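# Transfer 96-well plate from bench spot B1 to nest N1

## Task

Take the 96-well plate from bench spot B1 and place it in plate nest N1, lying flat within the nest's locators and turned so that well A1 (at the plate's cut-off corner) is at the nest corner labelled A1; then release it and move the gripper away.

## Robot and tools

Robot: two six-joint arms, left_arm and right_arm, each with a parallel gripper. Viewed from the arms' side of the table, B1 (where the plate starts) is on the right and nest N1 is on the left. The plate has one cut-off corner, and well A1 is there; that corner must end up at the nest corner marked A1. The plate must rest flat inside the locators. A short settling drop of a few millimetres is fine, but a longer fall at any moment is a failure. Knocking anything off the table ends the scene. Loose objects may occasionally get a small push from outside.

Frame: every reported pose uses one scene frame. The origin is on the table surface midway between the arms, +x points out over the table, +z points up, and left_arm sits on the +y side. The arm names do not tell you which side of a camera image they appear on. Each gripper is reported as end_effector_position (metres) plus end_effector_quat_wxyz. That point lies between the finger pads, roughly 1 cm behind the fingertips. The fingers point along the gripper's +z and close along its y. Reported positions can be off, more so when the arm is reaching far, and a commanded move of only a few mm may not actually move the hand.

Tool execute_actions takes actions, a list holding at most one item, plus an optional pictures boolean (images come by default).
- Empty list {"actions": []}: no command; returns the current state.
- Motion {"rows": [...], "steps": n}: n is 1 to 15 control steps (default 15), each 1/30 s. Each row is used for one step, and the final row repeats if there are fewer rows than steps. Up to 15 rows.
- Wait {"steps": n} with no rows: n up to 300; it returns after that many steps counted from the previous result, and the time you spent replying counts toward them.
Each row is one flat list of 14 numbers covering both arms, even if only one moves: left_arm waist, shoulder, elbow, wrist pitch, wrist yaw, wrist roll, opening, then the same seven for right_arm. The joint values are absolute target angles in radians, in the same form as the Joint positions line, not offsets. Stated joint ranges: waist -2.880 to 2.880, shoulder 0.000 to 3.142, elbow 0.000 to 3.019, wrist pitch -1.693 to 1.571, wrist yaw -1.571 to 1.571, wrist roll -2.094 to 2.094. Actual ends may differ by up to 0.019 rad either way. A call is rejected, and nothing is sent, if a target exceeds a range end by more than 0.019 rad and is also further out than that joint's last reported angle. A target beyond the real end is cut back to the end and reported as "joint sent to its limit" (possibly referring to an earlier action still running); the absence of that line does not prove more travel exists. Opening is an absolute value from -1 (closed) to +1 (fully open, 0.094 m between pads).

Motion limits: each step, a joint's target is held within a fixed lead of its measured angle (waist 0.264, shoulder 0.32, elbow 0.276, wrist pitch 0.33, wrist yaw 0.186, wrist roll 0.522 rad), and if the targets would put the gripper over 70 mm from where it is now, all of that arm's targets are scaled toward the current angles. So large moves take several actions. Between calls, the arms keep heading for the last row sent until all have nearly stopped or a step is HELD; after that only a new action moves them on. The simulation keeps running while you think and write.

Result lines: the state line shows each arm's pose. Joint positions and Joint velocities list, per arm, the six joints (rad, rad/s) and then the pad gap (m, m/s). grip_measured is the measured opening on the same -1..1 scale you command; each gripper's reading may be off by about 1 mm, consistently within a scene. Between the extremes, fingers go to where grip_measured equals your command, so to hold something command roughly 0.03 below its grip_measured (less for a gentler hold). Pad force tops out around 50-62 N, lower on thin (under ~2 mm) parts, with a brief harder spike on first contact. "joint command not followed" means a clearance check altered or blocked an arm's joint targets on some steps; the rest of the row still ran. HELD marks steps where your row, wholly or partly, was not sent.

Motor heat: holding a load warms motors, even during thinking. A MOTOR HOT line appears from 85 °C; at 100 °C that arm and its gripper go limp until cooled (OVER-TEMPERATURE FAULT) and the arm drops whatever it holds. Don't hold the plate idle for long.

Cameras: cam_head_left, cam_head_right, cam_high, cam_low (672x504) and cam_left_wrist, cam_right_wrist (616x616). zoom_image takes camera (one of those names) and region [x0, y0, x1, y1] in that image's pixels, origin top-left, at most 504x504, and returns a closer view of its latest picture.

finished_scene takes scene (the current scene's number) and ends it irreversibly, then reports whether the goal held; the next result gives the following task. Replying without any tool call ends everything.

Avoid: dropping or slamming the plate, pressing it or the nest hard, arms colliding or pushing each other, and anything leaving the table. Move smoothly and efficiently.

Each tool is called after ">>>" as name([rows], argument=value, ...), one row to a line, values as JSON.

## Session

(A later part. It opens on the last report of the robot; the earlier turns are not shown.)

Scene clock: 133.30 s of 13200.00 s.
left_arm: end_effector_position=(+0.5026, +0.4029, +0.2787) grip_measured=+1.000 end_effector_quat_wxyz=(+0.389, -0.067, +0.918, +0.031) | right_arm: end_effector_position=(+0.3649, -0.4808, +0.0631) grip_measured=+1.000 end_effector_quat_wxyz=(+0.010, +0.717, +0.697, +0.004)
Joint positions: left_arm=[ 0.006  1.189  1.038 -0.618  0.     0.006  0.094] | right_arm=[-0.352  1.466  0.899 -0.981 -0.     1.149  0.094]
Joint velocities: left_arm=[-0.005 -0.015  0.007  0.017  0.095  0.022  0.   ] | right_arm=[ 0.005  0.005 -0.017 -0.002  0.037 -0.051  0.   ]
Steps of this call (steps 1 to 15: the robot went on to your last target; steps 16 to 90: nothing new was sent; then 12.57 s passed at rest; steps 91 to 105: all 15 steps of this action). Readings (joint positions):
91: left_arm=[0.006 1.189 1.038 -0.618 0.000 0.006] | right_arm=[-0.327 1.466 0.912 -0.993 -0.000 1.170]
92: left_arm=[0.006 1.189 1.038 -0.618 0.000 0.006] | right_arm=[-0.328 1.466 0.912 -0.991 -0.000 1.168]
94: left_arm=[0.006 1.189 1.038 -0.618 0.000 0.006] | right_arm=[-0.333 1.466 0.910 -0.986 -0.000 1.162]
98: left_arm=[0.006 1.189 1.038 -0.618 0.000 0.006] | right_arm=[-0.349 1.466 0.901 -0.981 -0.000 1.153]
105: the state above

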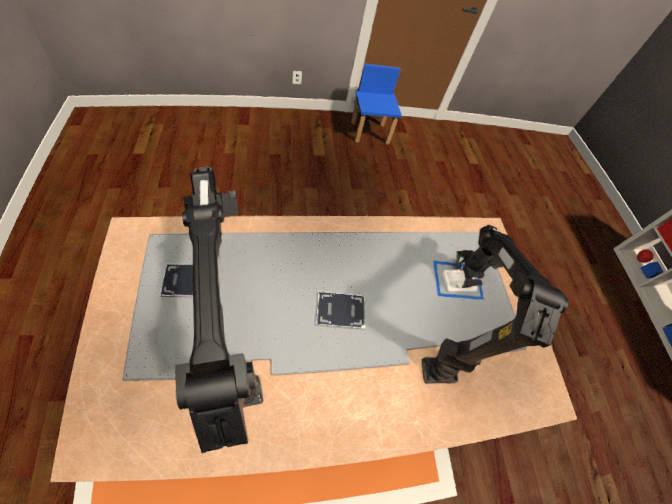

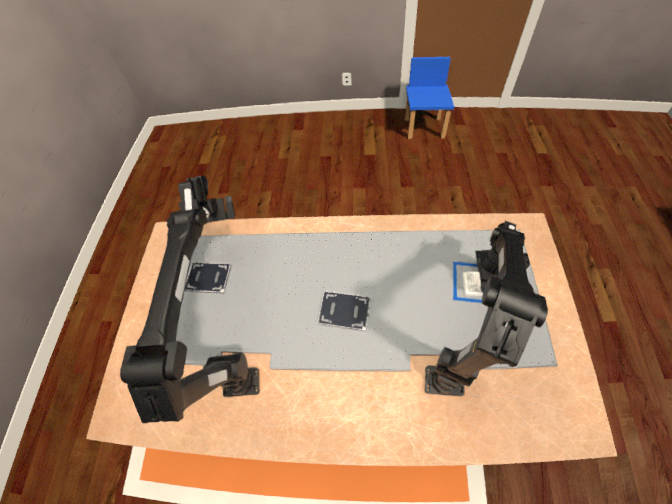

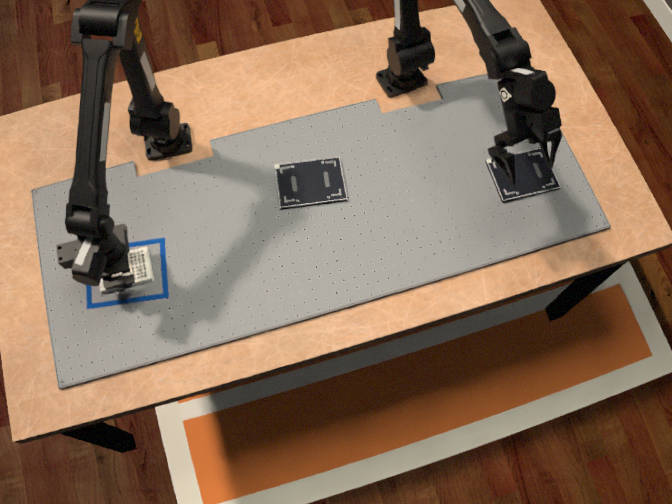

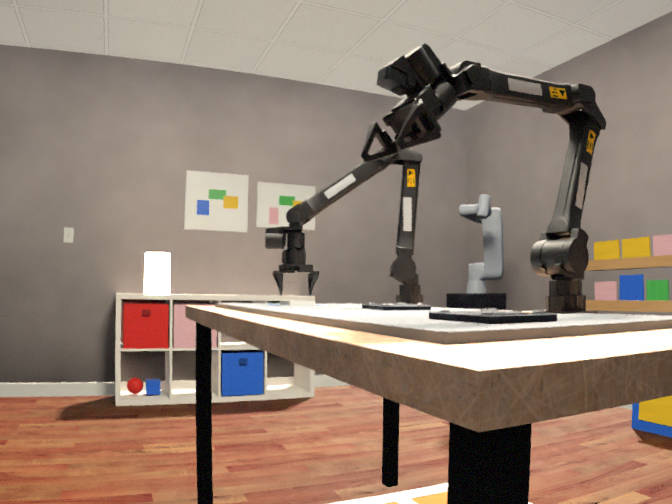

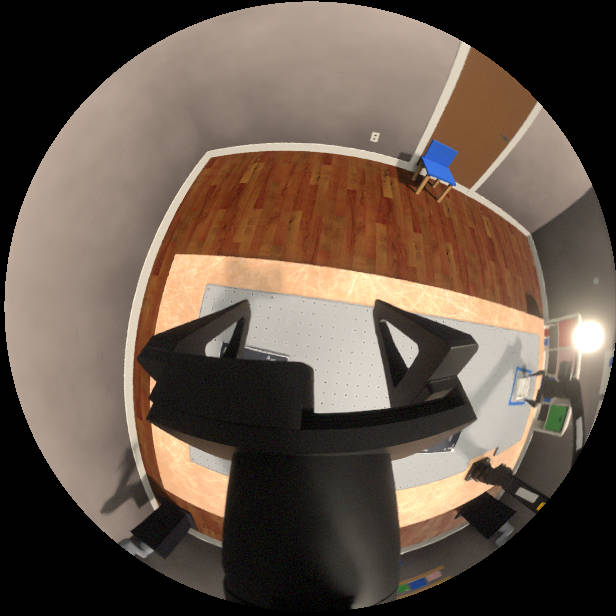

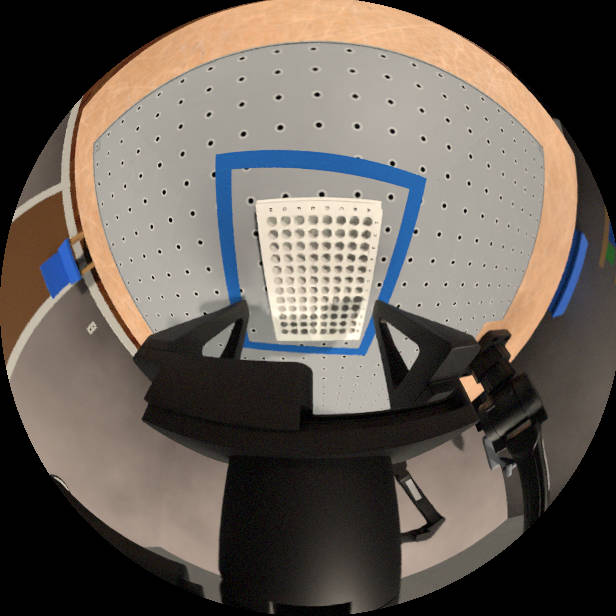

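>>> execute_actions([
  {"rows": [[0.0,1.17,1.056,-0.615,0,0,1, -0.356,1.482,0.884,-0.965,0,1.132,1],[0.0,1.17,1.056,-0.615,0,0,1, -0.356,1.488,0.878,-0.958,0,1.132,1],[0.0,1.17,1.056,-0.615,0,0,1, -0.356,1.494,0.872,-0.951,0,1.132,1],[0.0,1.17,1.056,-0.615,0,0,1, -0.356,1.50,0.868,-0.944,0,1.132,1],[0.0,1.17,1.056,-0.615,0,0,1, -0.356,1.505,0.866,-0.937,0,1.132,1]], "steps": 15},
])

Scene clock: 141.07 s of 13200.00 s.
left_arm: end_effector_position=(+0.5026, +0.4029, +0.2787) grip_measured=+1.000 end_effector_quat_wxyz=(+0.389, -0.067, +0.918, +0.031) | right_arm: end_effector_position=(+0.3587, -0.4778, +0.0447) grip_measured=+1.000 end_effector_quat_wxyz=(-0.001, +0.717, +0.697, -0.000)
Joint positions: left_arm=[ 0.006  1.189  1.038 -0.618  0.     0.006  0.094] | right_arm=[-0.352  1.494  0.871 -0.949 -0.     1.148  0.094]
Joint velocities: left_arm=[ 0.005 -0.005  0.007 -0.007 -0.007 -0.037  0.   ] | right_arm=[-0.024 -0.005  0.022 -0.007 -0.066 -0.037  0.   ]
Steps of this call (steps 1 to 15: the robot went on to your last target; steps 16 to 90: nothing new was sent; then 4.27 s passed at rest; steps 91 to 105: all 15 steps of this action). Readings (joint positions):
91: left_arm=[0.006 1.189 1.038 -0.618 0.000 0.006] | right_arm=[-0.352 1.466 0.898 -0.980 -0.000 1.148]
92: left_arm=[0.006 1.189 1.038 -0.618 0.000 0.006] | right_arm=[-0.352 1.466 0.896 -0.977 -0.000 1.148]
94: left_arm=[0.006 1.189 1.038 -0.618 0.000 0.006] | right_arm=[-0.352 1.468 0.889 -0.967 -0.000 1.148]
98: left_arm=[0.006 1.189 1.038 -0.618 0.000 0.006] | right_arm=[-0.352 1.485 0.874 -0.952 -0.000 1.148]
105: the state above

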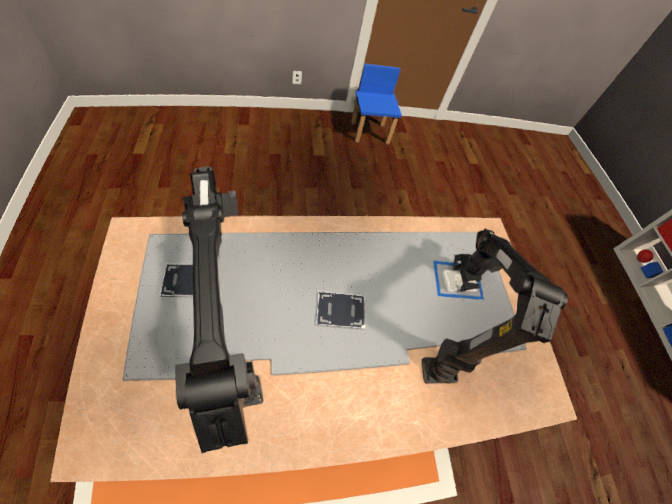

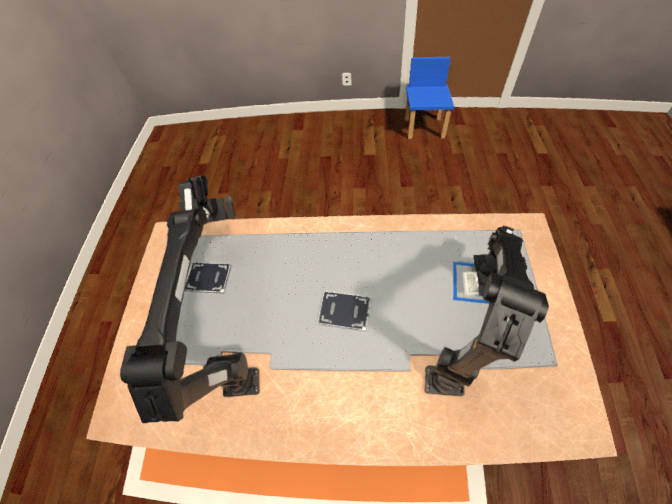

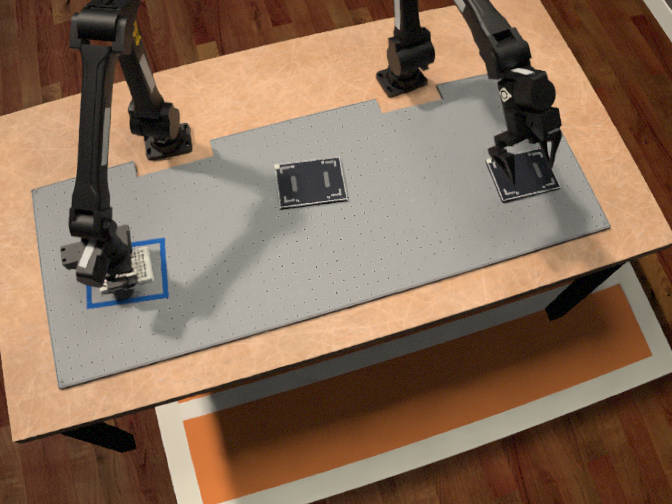

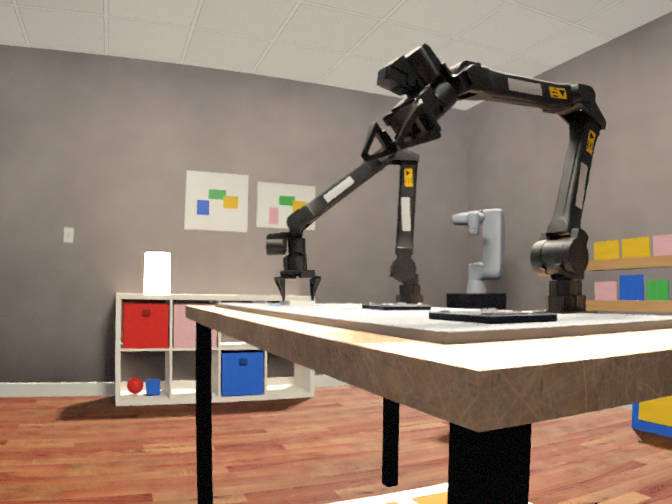

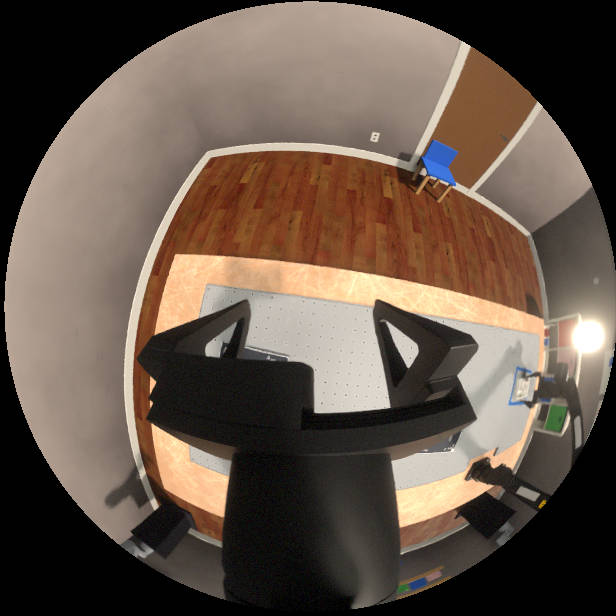

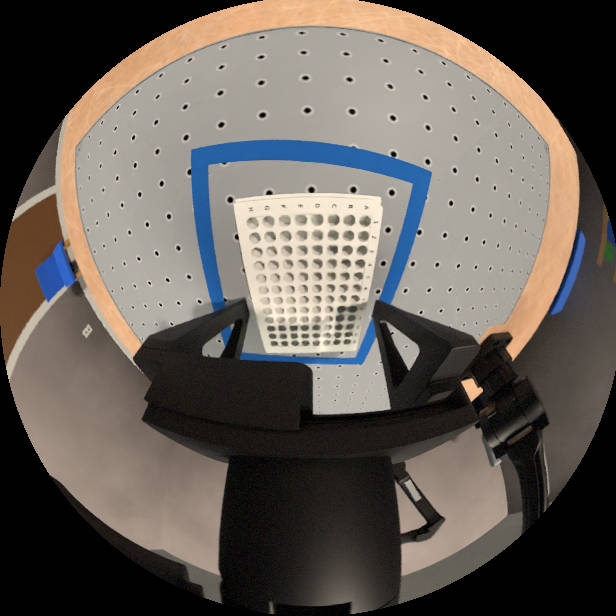

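>>> zoom_image(camera="cam_right_wrist", region=[210, 180, 410, 380])

>>> zoom_image(camera="cam_low", region=[255, 260, 345, 320])

Region (210, 180, 410, 380) of cam_right_wrist's 616x616 image, scaled by 2.520, with more detail than that image has.

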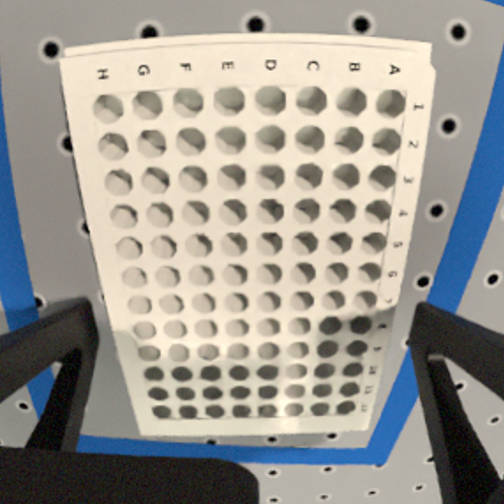

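Region (255, 260, 345, 320) of cam_low's 672x504 image, scaled by 5.600, with more detail than that image has.

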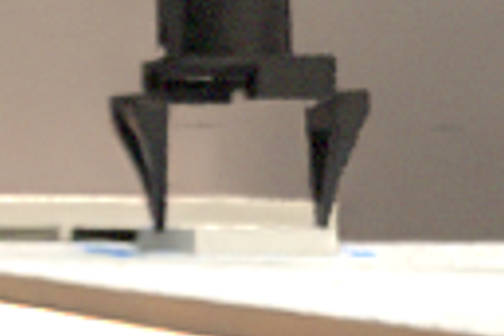

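>>> execute_actions([
  {"rows": [[0.0,1.17,1.056,-0.615,0,0,1, -0.356,1.509,0.864,-0.931,0,1.132,1],[0.0,1.17,1.056,-0.615,0,0,1, -0.356,1.513,0.862,-0.925,0,1.132,1],[0.0,1.17,1.056,-0.615,0,0,1, -0.356,1.517,0.860,-0.919,0,1.132,1],[0.0,1.17,1.056,-0.615,0,0,1, -0.356,1.520,0.858,-0.913,0,1.132,1],[0.0,1.17,1.056,-0.615,0,0,1, -0.356,1.523,0.856,-0.908,0,1.132,1]], "steps": 15},
])

>>> zoom_image(camera="cam_low", region=[255, 260, 345, 320])

>>> zoom_image(camera="cam_right_wrist", region=[210, 180, 410, 380])

Scene clock: 151.93 s of 13200.00 s.
left_arm: end_effector_position=(+0.5026, +0.4029, +0.2787) grip_measured=+1.000 end_effector_quat_wxyz=(+0.389, -0.067, +0.918, +0.031) | right_arm: end_effector_position=(+0.3604, -0.4786, +0.0376) grip_measured=+1.000 end_effector_quat_wxyz=(+0.003, +0.717, +0.698, +0.001)
Joint positions: left_arm=[ 0.006  1.189  1.038 -0.618  0.     0.006  0.094] | right_arm=[-0.352  1.507  0.863 -0.921 -0.     1.147  0.094]
Joint velocities: left_arm=[-0.005 -0.015 -0.007 -0.002  0.022  0.037  0.   ] | right_arm=[-0.015  0.005 -0.012 -0.007  0.007 -0.007  0.   ]
Steps of this call (steps 1 to 15: the robot went on to your last target; steps 16 to 90: nothing new was sent; then 7.37 s passed at rest; steps 91 to 105: all 15 steps of this action). Readings (joint positions):
91: left_arm=[0.006 1.189 1.038 -0.618 0.000 0.006] | right_arm=[-0.352 1.494 0.871 -0.948 -0.000 1.147]
92: left_arm=[0.006 1.189 1.038 -0.618 0.000 0.006] | right_arm=[-0.352 1.494 0.871 -0.946 -0.000 1.147]
94: left_arm=[0.006 1.189 1.038 -0.618 0.000 0.006] | right_arm=[-0.352 1.495 0.871 -0.936 -0.000 1.147]
98: left_arm=[0.006 1.189 1.038 -0.618 0.000 0.006] | right_arm=[-0.352 1.502 0.867 -0.921 -0.000 1.147]
105: the state above

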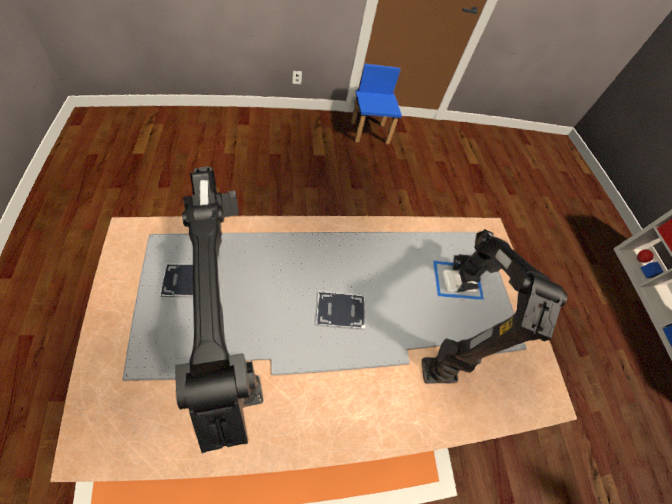

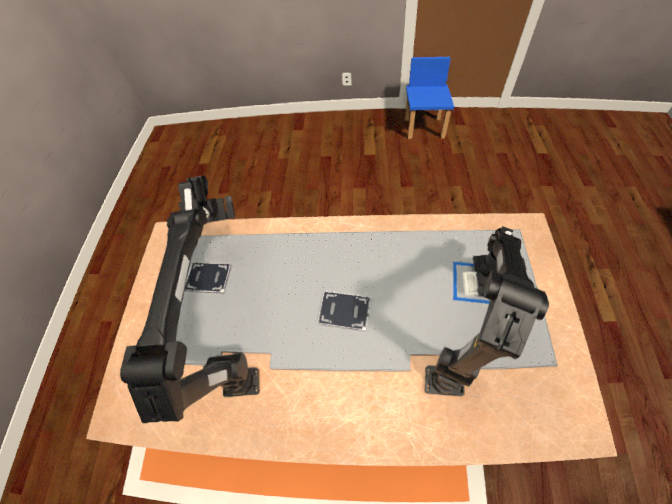

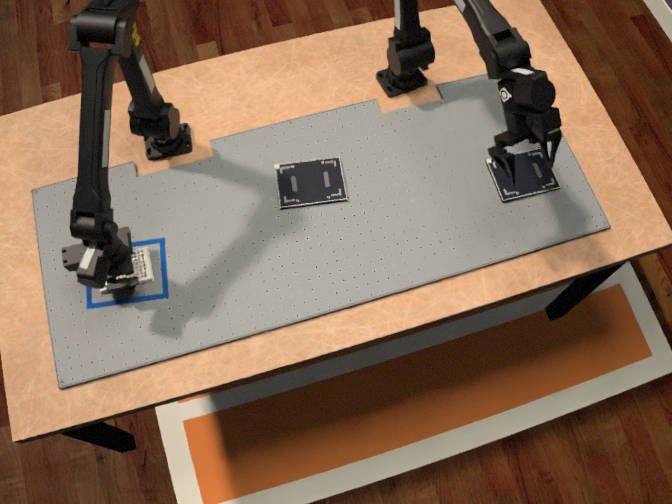

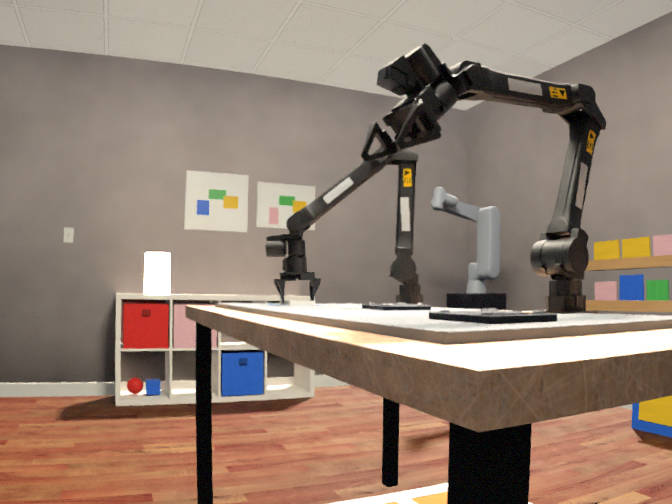

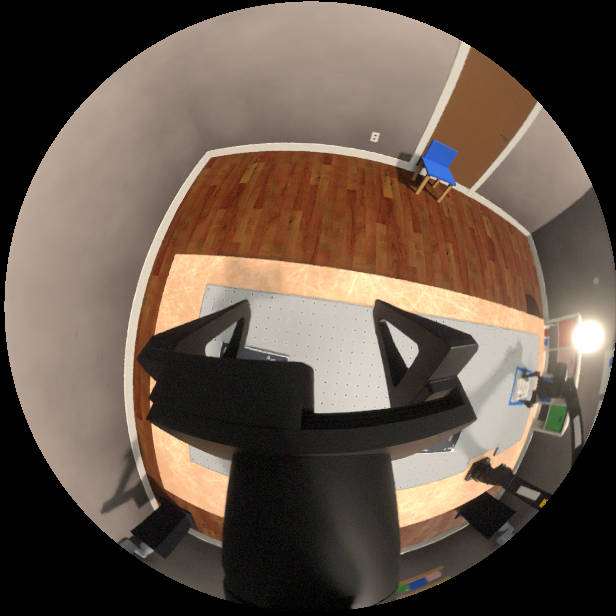

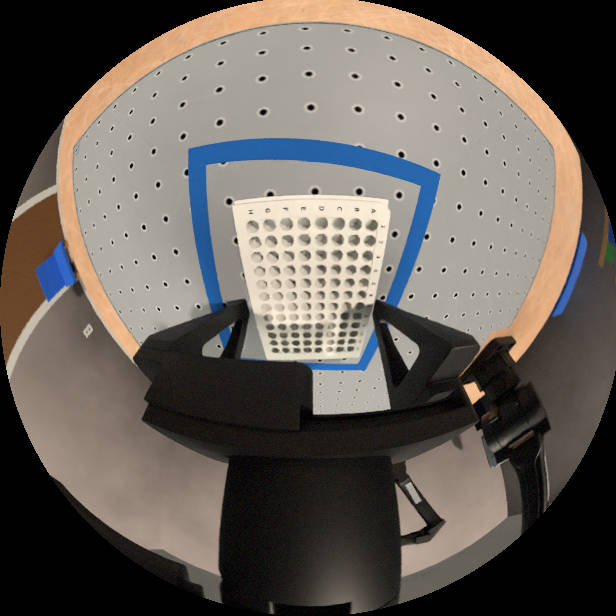

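Region (255, 260, 345, 320) of cam_low's 672x504 image, scaled by 5.600, with more detail than that image has.

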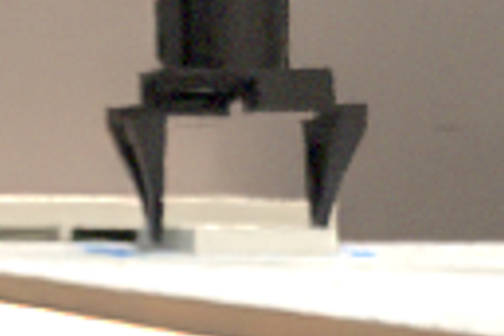

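Region (210, 180, 410, 380) of cam_right_wrist's 616x616 image, scaled by 2.520, with more detail than that image has.

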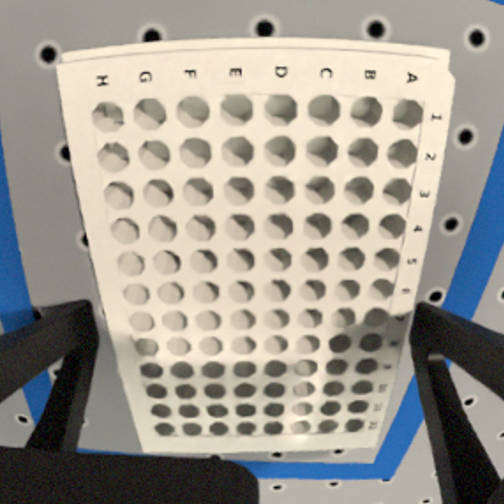

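>>> execute_actions([
  {"rows": [[0.0,1.17,1.056,-0.615,0,0,1, -0.356,1.523,0.851,-0.908,0,1.132,1],[0.0,1.17,1.056,-0.615,0,0,1, -0.356,1.523,0.851,-0.908,0,1.132,1],[0.0,1.17,1.056,-0.615,0,0,1, -0.356,1.523,0.851,-0.908,0,1.132,1],[0.0,1.17,1.056,-0.615,0,0,1, -0.356,1.523,0.851,-0.908,0,1.132,1],[0.0,1.17,1.056,-0.615,0,0,1, -0.356,1.523,0.851,-0.908,0,1.132,0.96],[0.0,1.17,1.056,-0.615,0,0,1, -0.356,1.523,0.851,-0.908,0,1.132,0.93],[0.0,1.17,1.056,-0.615,0,0,1, -0.356,1.523,0.851,-0.908,0,1.132,0.90],[0.0,1.17,1.056,-0.615,0,0,1, -0.356,1.523,0.851,-0.908,0,1.132,0.87],[0.0,1.17,1.056,-0.615,0,0,1, -0.356,1.523,0.851,-0.908,0,1.132,0.84],[0.0,1.17,1.056,-0.615,0,0,1, -0.356,1.523,0.851,-0.908,0,1.132,0.82],[0.0,1.17,1.056,-0.615,0,0,1, -0.356,1.523,0.851,-0.908,0,1.132,0.80],[0.0,1.17,1.056,-0.615,0,0,1, -0.356,1.523,0.851,-0.908,0,1.132,0.78],[0.0,1.17,1.056,-0.615,0,0,1, -0.356,1.523,0.851,-0.908,0,1.132,0.76],[0.0,1.17,1.056,-0.615,0,0,1, -0.356,1.523,0.851,-0.908,0,1.132,0.74]], "steps": 15},
], pictures=false)

>>> execute_actions([
  {"steps": 8},
])

>>> zoom_image(camera="cam_low", region=[255, 260, 345, 320])

>>> zoom_image(camera="cam_right_wrist", region=[210, 180, 410, 380])

Scene clock: 163.90 s of 13200.00 s.
left_arm: end_effector_position=(+0.5026, +0.4029, +0.2787) grip_measured=+1.000 end_effector_quat_wxyz=(+0.389, -0.067, +0.918, +0.031) | right_arm: end_effector_position=(+0.3604, -0.4786, +0.0376) grip_measured=+0.753 end_effector_quat_wxyz=(+0.003, +0.717, +0.698, +0.001)
Joint positions: left_arm=[ 0.006  1.189  1.038 -0.618  0.     0.006  0.094] | right_arm=[-0.352  1.507  0.863 -0.921 -0.     1.147  0.082]
Joint velocities: left_arm=[ 0.005 -0.005 -0.007 -0.002 -0.007  0.022  0.   ] | right_arm=[-0.015  0.005 -0.002  0.002  0.037  0.022 -0.002]
Steps of this call (steps 1 to 15: the robot went on to your last target; steps 16 to 90: nothing new was sent; then 8.47 s passed at rest; steps 91 to 105: all 15 steps of this action). Readings (joint positions):
91: left_arm=[0.006 1.189 1.038 -0.618 0.000 0.006] | right_arm=[-0.352 1.507 0.863 -0.921 -0.000 1.147]
92: left_arm=[0.006 1.189 1.038 -0.618 0.000 0.006] | right_arm=[-0.352 1.507 0.863 -0.921 -0.000 1.147]
94: left_arm=[0.006 1.189 1.038 -0.618 0.000 0.006] | right_arm=[-0.352 1.507 0.863 -0.921 -0.000 1.147]
98: left_arm=[0.006 1.189 1.038 -0.618 0.000 0.006] | right_arm=[-0.352 1.507 0.863 -0.921 -0.000 1.147]
105: the state above

Scene clock: 164.17 s of 13200.00 s.
left_arm: end_effector_position=(+0.5026, +0.4029, +0.2787) grip_measured=+1.000 end_effector_quat_wxyz=(+0.389, -0.067, +0.918, +0.031) | right_arm: end_effector_position=(+0.3604, -0.4786, +0.0376) grip_measured=+0.752 end_effector_quat_wxyz=(+0.003, +0.717, +0.698, +0.001)
Joint positions: left_arm=[ 0.006  1.189  1.038 -0.618  0.     0.006  0.094] | right_arm=[-0.352  1.507  0.863 -0.921 -0.     1.147  0.082]
Joint velocities: left_arm=[-0.005  0.005 -0.002 -0.022 -0.051 -0.022  0.   ] | right_arm=[-0.005 -0.015  0.007  0.007  0.051 -0.007 -0.   ]
Steps of this call (steps 1 to 8: the robot went on to your last target). Readings (joint positions):
1: left_arm=[0.006 1.189 1.038 -0.618 0.000 0.006] | right_arm=[-0.352 1.507 0.863 -0.921 -0.000 1.147]
2: left_arm=[0.006 1.189 1.038 -0.618 0.000 0.006] | right_arm=[-0.352 1.507 0.863 -0.921 -0.000 1.147]
4: left_arm=[0.006 1.189 1.038 -0.618 0.000 0.006] | right_arm=[-0.352 1.507 0.863 -0.921 -0.000 1.147]
8: the state above

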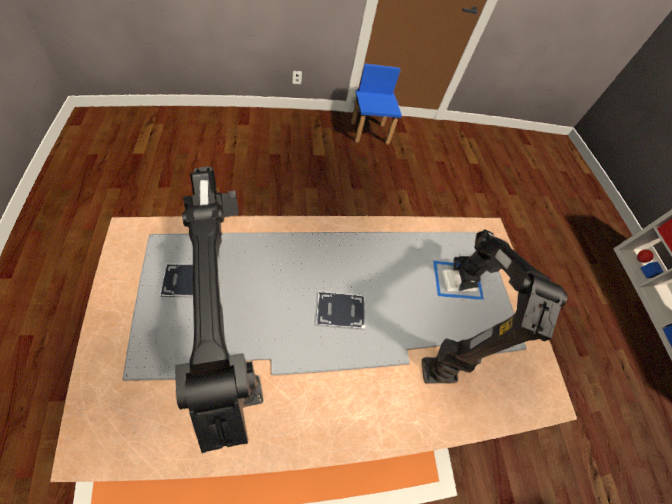

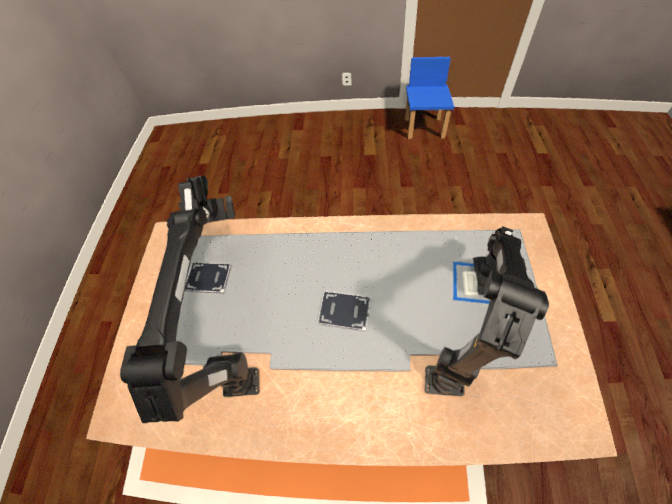

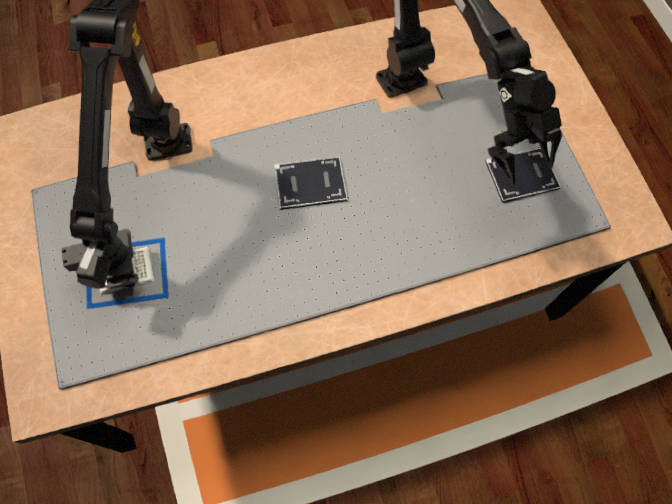

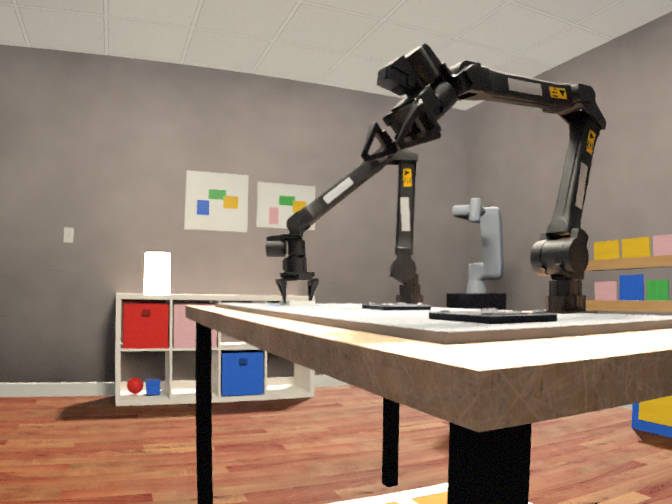

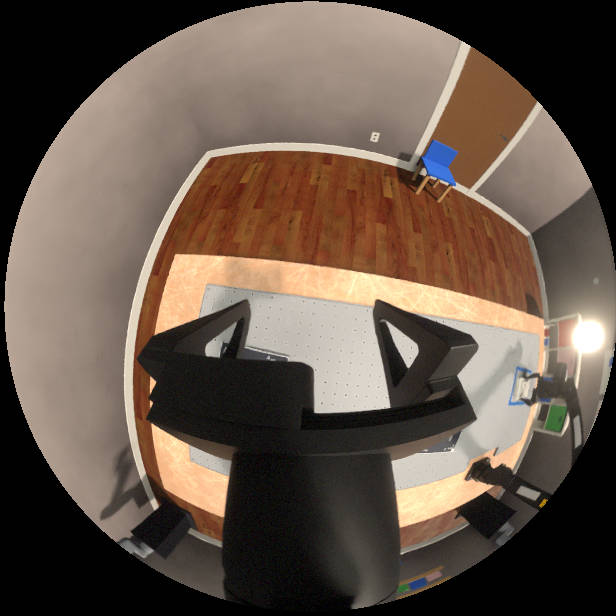

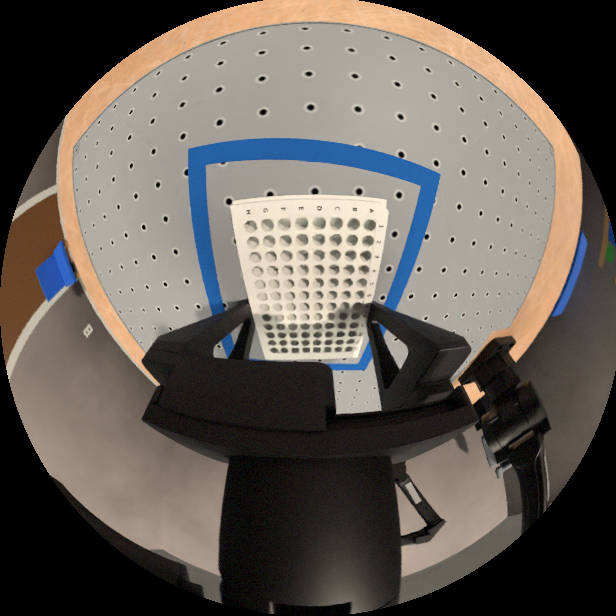

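Region (255, 260, 345, 320) of cam_low's 672x504 image, scaled by 5.600, with more detail than that image has.

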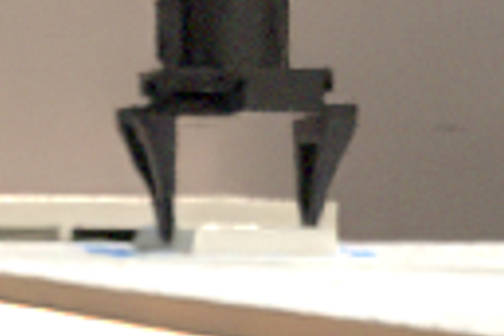

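Region (210, 180, 410, 380) of cam_right_wrist's 616x616 image, scaled by 2.520, with more detail than that image has.

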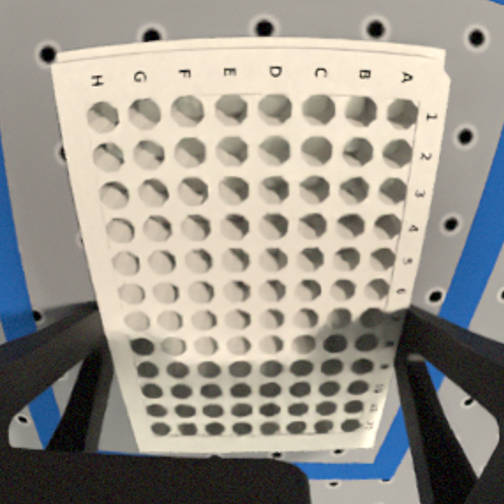

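>>> execute_actions([
  {"rows": [[0.04,1.21,1.09,-0.67,0,-0.08,1, -0.356,1.523,0.851,-0.908,0,1.132,0.72],[0.08,1.23,1.10,-0.73,0,-0.17,1, -0.356,1.523,0.851,-0.908,0,1.132,0.72],[0.12,1.255,1.11,-0.79,0,-0.26,1, -0.356,1.523,0.851,-0.908,0,1.132,0.72],[0.16,1.28,1.12,-0.85,0,-0.35,1, -0.356,1.523,0.851,-0.908,0,1.132,0.72],[0.20,1.305,1.13,-0.91,0,-0.44,1, -0.356,1.523,0.851,-0.908,0,1.132,0.72],[0.24,1.33,1.14,-0.97,0,-0.53,1, -0.356,1.523,0.851,-0.908,0,1.132,0.72],[0.28,1.355,1.15,-1.03,0,-0.62,1, -0.356,1.523,0.851,-0.908,0,1.132,0.72],[0.32,1.38,1.16,-1.09,0,-0.71,1, -0.356,1.523,0.851,-0.908,0,1.132,0.72],[0.36,1.405,1.17,-1.15,0,-0.80,1, -0.356,1.523,0.851,-0.908,0,1.132,0.72],[0.40,1.43,1.175,-1.21,0,-0.89,1, -0.356,1.523,0.851,-0.908,0,1.132,0.72],[0.443,1.454,1.18,-1.265,0,-0.995,1, -0.356,1.523,0.851,-0.908,0,1.132,0.72]], "steps": 15},
], pictures=false)

>>> execute_actions([
  {"steps": 12},
])

Scene clock: 187.53 s of 13200.00 s.
left_arm: end_effector_position=(+0.3391, +0.5680, +0.1334) grip_measured=+1.000 end_effector_quat_wxyz=(-0.015, -0.672, +0.740, +0.002) | right_arm: end_effector_position=(+0.3604, -0.4786, +0.0376) grip_measured=+0.738 end_effector_quat_wxyz=(+0.003, +0.717, +0.698, +0.001)
Joint positions: left_arm=[ 0.485  1.485  1.125 -1.241 -0.002 -0.844  0.094] | right_arm=[-0.352  1.507  0.863 -0.921 -0.     1.147  0.082]
Joint velocities: left_arm=[ 0.278  0.259 -0.022 -0.193 -0.007 -1.062  0.   ] | right_arm=[-0.005  0.015 -0.022 -0.007  0.007  0.066 -0.001]
Steps of this call (steps 1 to 15: the robot went on to your last target; steps 16 to 90: nothing new was sent; then 19.87 s passed at rest; steps 91 to 105: all 15 steps of this action). Readings (joint positions):
91: left_arm=[0.007 1.189 1.038 -0.626 0.000 -0.007] | right_arm=[-0.352 1.507 0.863 -0.921 -0.000 1.147]
92: left_arm=[0.014 1.191 1.040 -0.648 0.001 -0.033] | right_arm=[-0.352 1.507 0.863 -0.921 -0.000 1.147]
94: left_arm=[0.052 1.205 1.053 -0.735 0.002 -0.123] | right_arm=[-0.352 1.507 0.863 -0.921 -0.000 1.147]
98: left_arm=[0.219 1.297 1.095 -0.957 0.002 -0.385] | right_arm=[-0.352 1.507 0.863 -0.921 -0.000 1.147]
105: the state above

Scene clock: 187.93 s of 13200.00 s.
left_arm: end_effector_position=(+0.3473, +0.5516, +0.1353) grip_measured=+1.000 end_effector_quat_wxyz=(-0.018, -0.705, +0.709, +0.004) | right_arm: end_effector_position=(+0.3604, -0.4786, +0.0376) grip_measured=+0.738 end_effector_quat_wxyz=(+0.003, +0.717, +0.698, +0.001)
Joint positions: left_arm=[ 0.44   1.481  1.126 -1.253 -0.002 -0.978  0.094] | right_arm=[-0.352  1.507  0.863 -0.921 -0.     1.147  0.082]
Joint velocities: left_arm=[-0.005 -0.005 -0.002 -0.022 -0.037 -0.007  0.   ] | right_arm=[ 0.005 -0.005  0.017 -0.002  0.051 -0.051 -0.   ]
Steps of this call (steps 1 to 12: the robot went on to your last target). Readings (joint positions):
1: left_arm=[0.489 1.490 1.125 -1.247 -0.002 -0.873] | right_arm=[-0.352 1.507 0.863 -0.921 -0.000 1.147]
2: left_arm=[0.487 1.491 1.125 -1.250 -0.002 -0.897] | right_arm=[-0.352 1.507 0.863 -0.921 -0.000 1.147]
4: left_arm=[0.472 1.487 1.126 -1.252 -0.002 -0.930] | right_arm=[-0.352 1.507 0.863 -0.921 -0.000 1.147]
8: left_arm=[0.443 1.481 1.126 -1.253 -0.002 -0.964] | right_arm=[-0.352 1.507 0.863 -0.921 -0.000 1.147]
12: the state above

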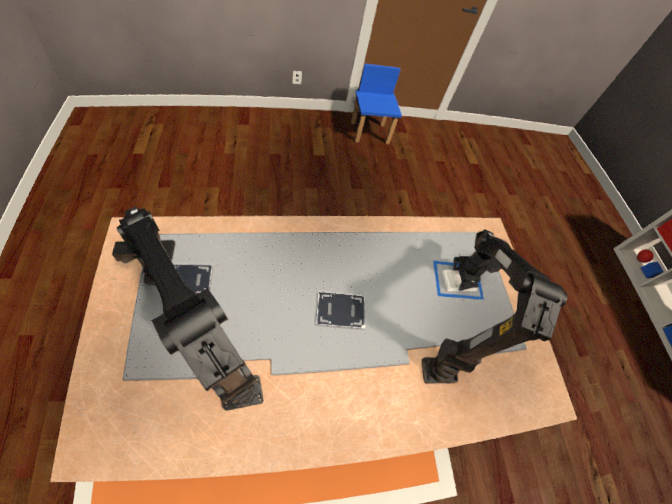

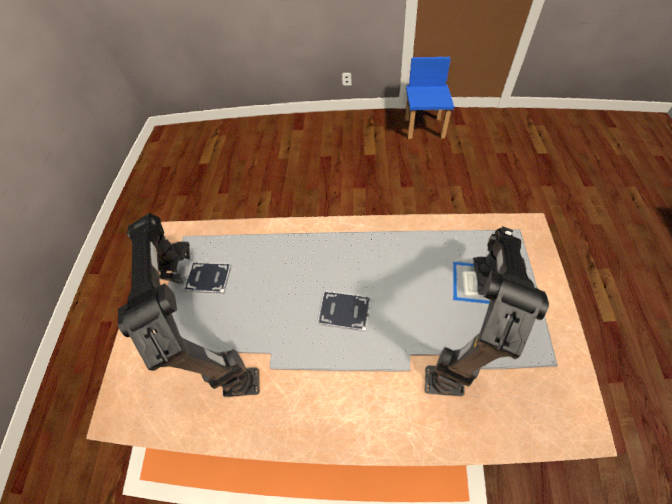

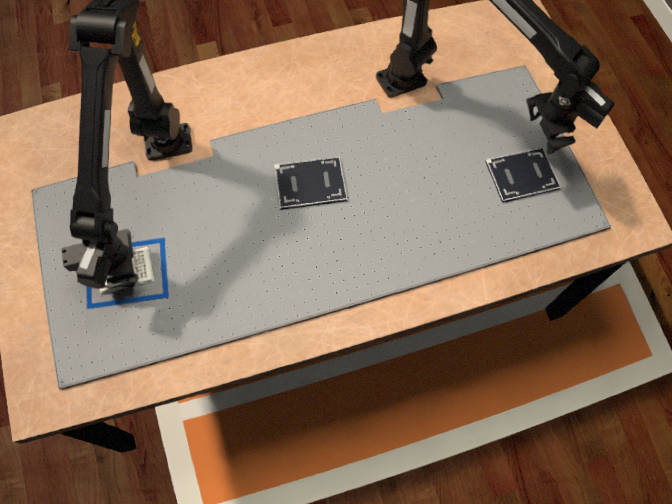

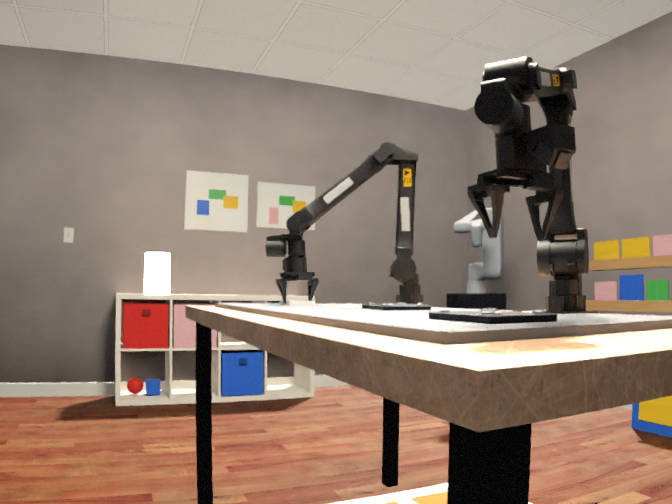

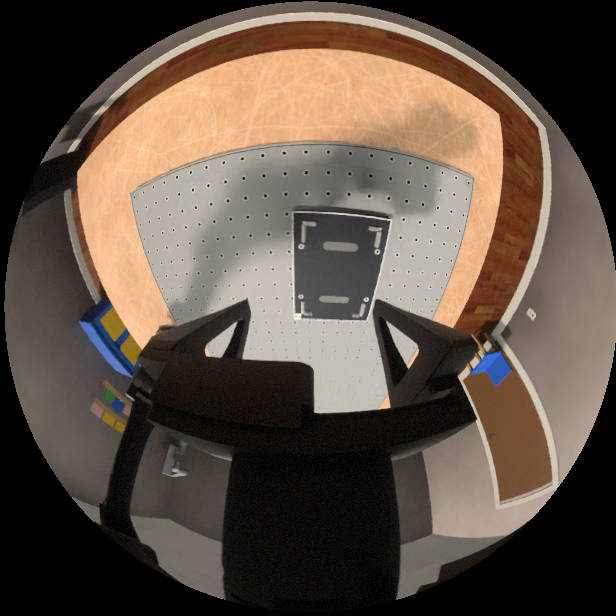

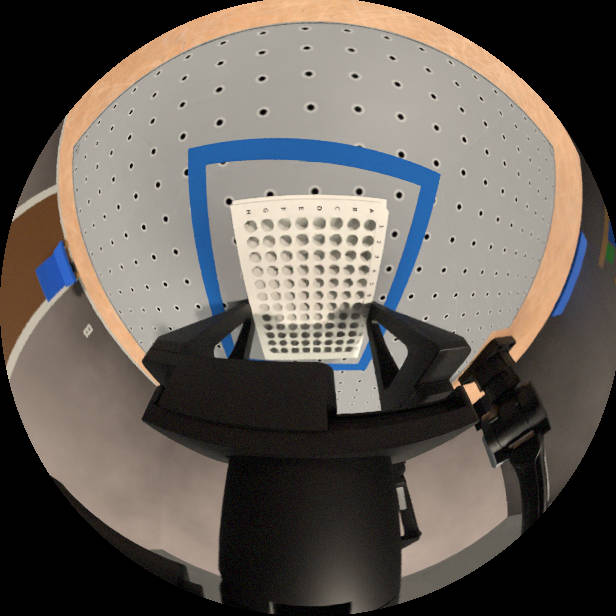

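>>> execute_actions([
  {"rows": [[0.443,1.454,1.18,-1.265,0,-0.995,1, -0.356,1.51,0.87,-0.92,0,1.147,0.85],[0.443,1.454,1.18,-1.265,0,-0.995,1, -0.356,1.505,0.88,-0.925,0,1.147,1],[0.443,1.454,1.18,-1.265,0,-0.995,1, -0.356,1.50,0.89,-0.93,0,1.147,1],[0.443,1.454,1.18,-1.265,0,-0.995,1, -0.356,1.495,0.90,-0.935,0,1.147,1],[0.443,1.454,1.18,-1.265,0,-0.995,1, -0.356,1.49,0.91,-0.94,0,1.147,1],[0.443,1.454,1.18,-1.265,0,-0.995,1, -0.356,1.484,0.917,-0.952,0,1.147,1],[0.443,1.454,1.18,-1.265,0,-0.995,1, -0.356,1.478,0.923,-0.964,0,1.147,1],[0.443,1.454,1.18,-1.265,0,-0.995,1, -0.356,1.472,0.929,-0.976,0,1.147,1],[0.443,1.454,1.18,-1.265,0,-0.995,1, -0.356,1.466,0.935,-0.988,0,1.147,1],[0.443,1.454,1.18,-1.265,0,-0.995,1, -0.356,1.46,0.941,-1.0,0,1.147,1],[0.443,1.454,1.18,-1.265,0,-0.995,1, -0.356,1.454,0.947,-1.012,0,1.147,1],[0.443,1.454,1.18,-1.265,0,-0.995,1, -0.356,1.448,0.953,-1.024,0,1.147,1],[0.443,1.454,1.18,-1.265,0,-0.995,1, -0.356,1.443,0.958,-1.032,0,1.147,1]], "steps": 15},
], pictures=false)

>>> execute_actions([
  {"steps": 5},
], pictures=false)

Scene clock: 207.43 s of 13200.00 s.
left_arm: end_effector_position=(+0.3473, +0.5516, +0.1353) grip_measured=+1.000 end_effector_quat_wxyz=(-0.018, -0.708, +0.706, +0.004) | right_arm: end_effector_position=(+0.3542, -0.4756, +0.0576) grip_measured=+1.000 end_effector_quat_wxyz=(-0.013, +0.716, +0.697, -0.005)
Joint positions: left_arm=[ 0.44   1.481  1.126 -1.253 -0.002 -0.988  0.094] | right_arm=[-0.352  1.477  0.893 -1.015 -0.     1.147  0.094]
Joint velocities: left_arm=[-0.005 -0.015  0.002  0.002  0.007 -0.022  0.   ] | right_arm=[-0.005 -0.2    0.159 -0.071  0.037  0.007  0.   ]
Steps of this call (steps 1 to 30: the robot went on to your last target; steps 31 to 90: nothing new was sent; then 16.00 s passed at rest; steps 91 to 105: all 15 steps of this action). Readings (joint positions):
91: left_arm=[0.440 1.481 1.126 -1.253 -0.002 -0.988] | right_arm=[-0.352 1.507 0.863 -0.921 -0.000 1.147]
92: left_arm=[0.440 1.481 1.126 -1.253 -0.002 -0.988] | right_arm=[-0.352 1.507 0.863 -0.921 -0.000 1.147]
94: left_arm=[0.440 1.481 1.126 -1.253 -0.002 -0.988] | right_arm=[-0.352 1.507 0.863 -0.922 -0.000 1.147]
98: left_arm=[0.440 1.481 1.126 -1.253 -0.002 -0.988] | right_arm=[-0.352 1.507 0.863 -0.944 -0.000 1.147]
105: the state above

Scene clock: 207.60 s of 13200.00 s.
left_arm: end_effector_position=(+0.3473, +0.5516, +0.1353) grip_measured=+1.000 end_effector_quat_wxyz=(-0.018, -0.708, +0.706, +0.004) | right_arm: end_effector_position=(+0.3602, -0.4785, +0.0683) grip_measured=+1.000 end_effector_quat_wxyz=(-0.000, +0.717, +0.698, -0.000)
Joint positions: left_arm=[ 0.44   1.481  1.126 -1.253 -0.002 -0.988  0.094] | right_arm=[-0.352  1.459  0.907 -1.02  -0.     1.147  0.094]
Joint velocities: left_arm=[-0.024 -0.015 -0.007  0.002  0.037  0.037  0.   ] | right_arm=[ 0.005 -0.015 -0.007 -0.012 -0.066  0.022  0.   ]
Steps of this call (steps 1 to 5: the robot went on to your last target). Readings (joint positions):
1: left_arm=[0.440 1.481 1.126 -1.253 -0.002 -0.988] | right_arm=[-0.352 1.471 0.897 -1.018 -0.000 1.147]
2: left_arm=[0.440 1.481 1.126 -1.253 -0.002 -0.988] | right_arm=[-0.352 1.466 0.901 -1.019 -0.000 1.147]
4: left_arm=[0.440 1.481 1.126 -1.253 -0.002 -0.988] | right_arm=[-0.352 1.460 0.906 -1.020 -0.000 1.147]
5: the state above


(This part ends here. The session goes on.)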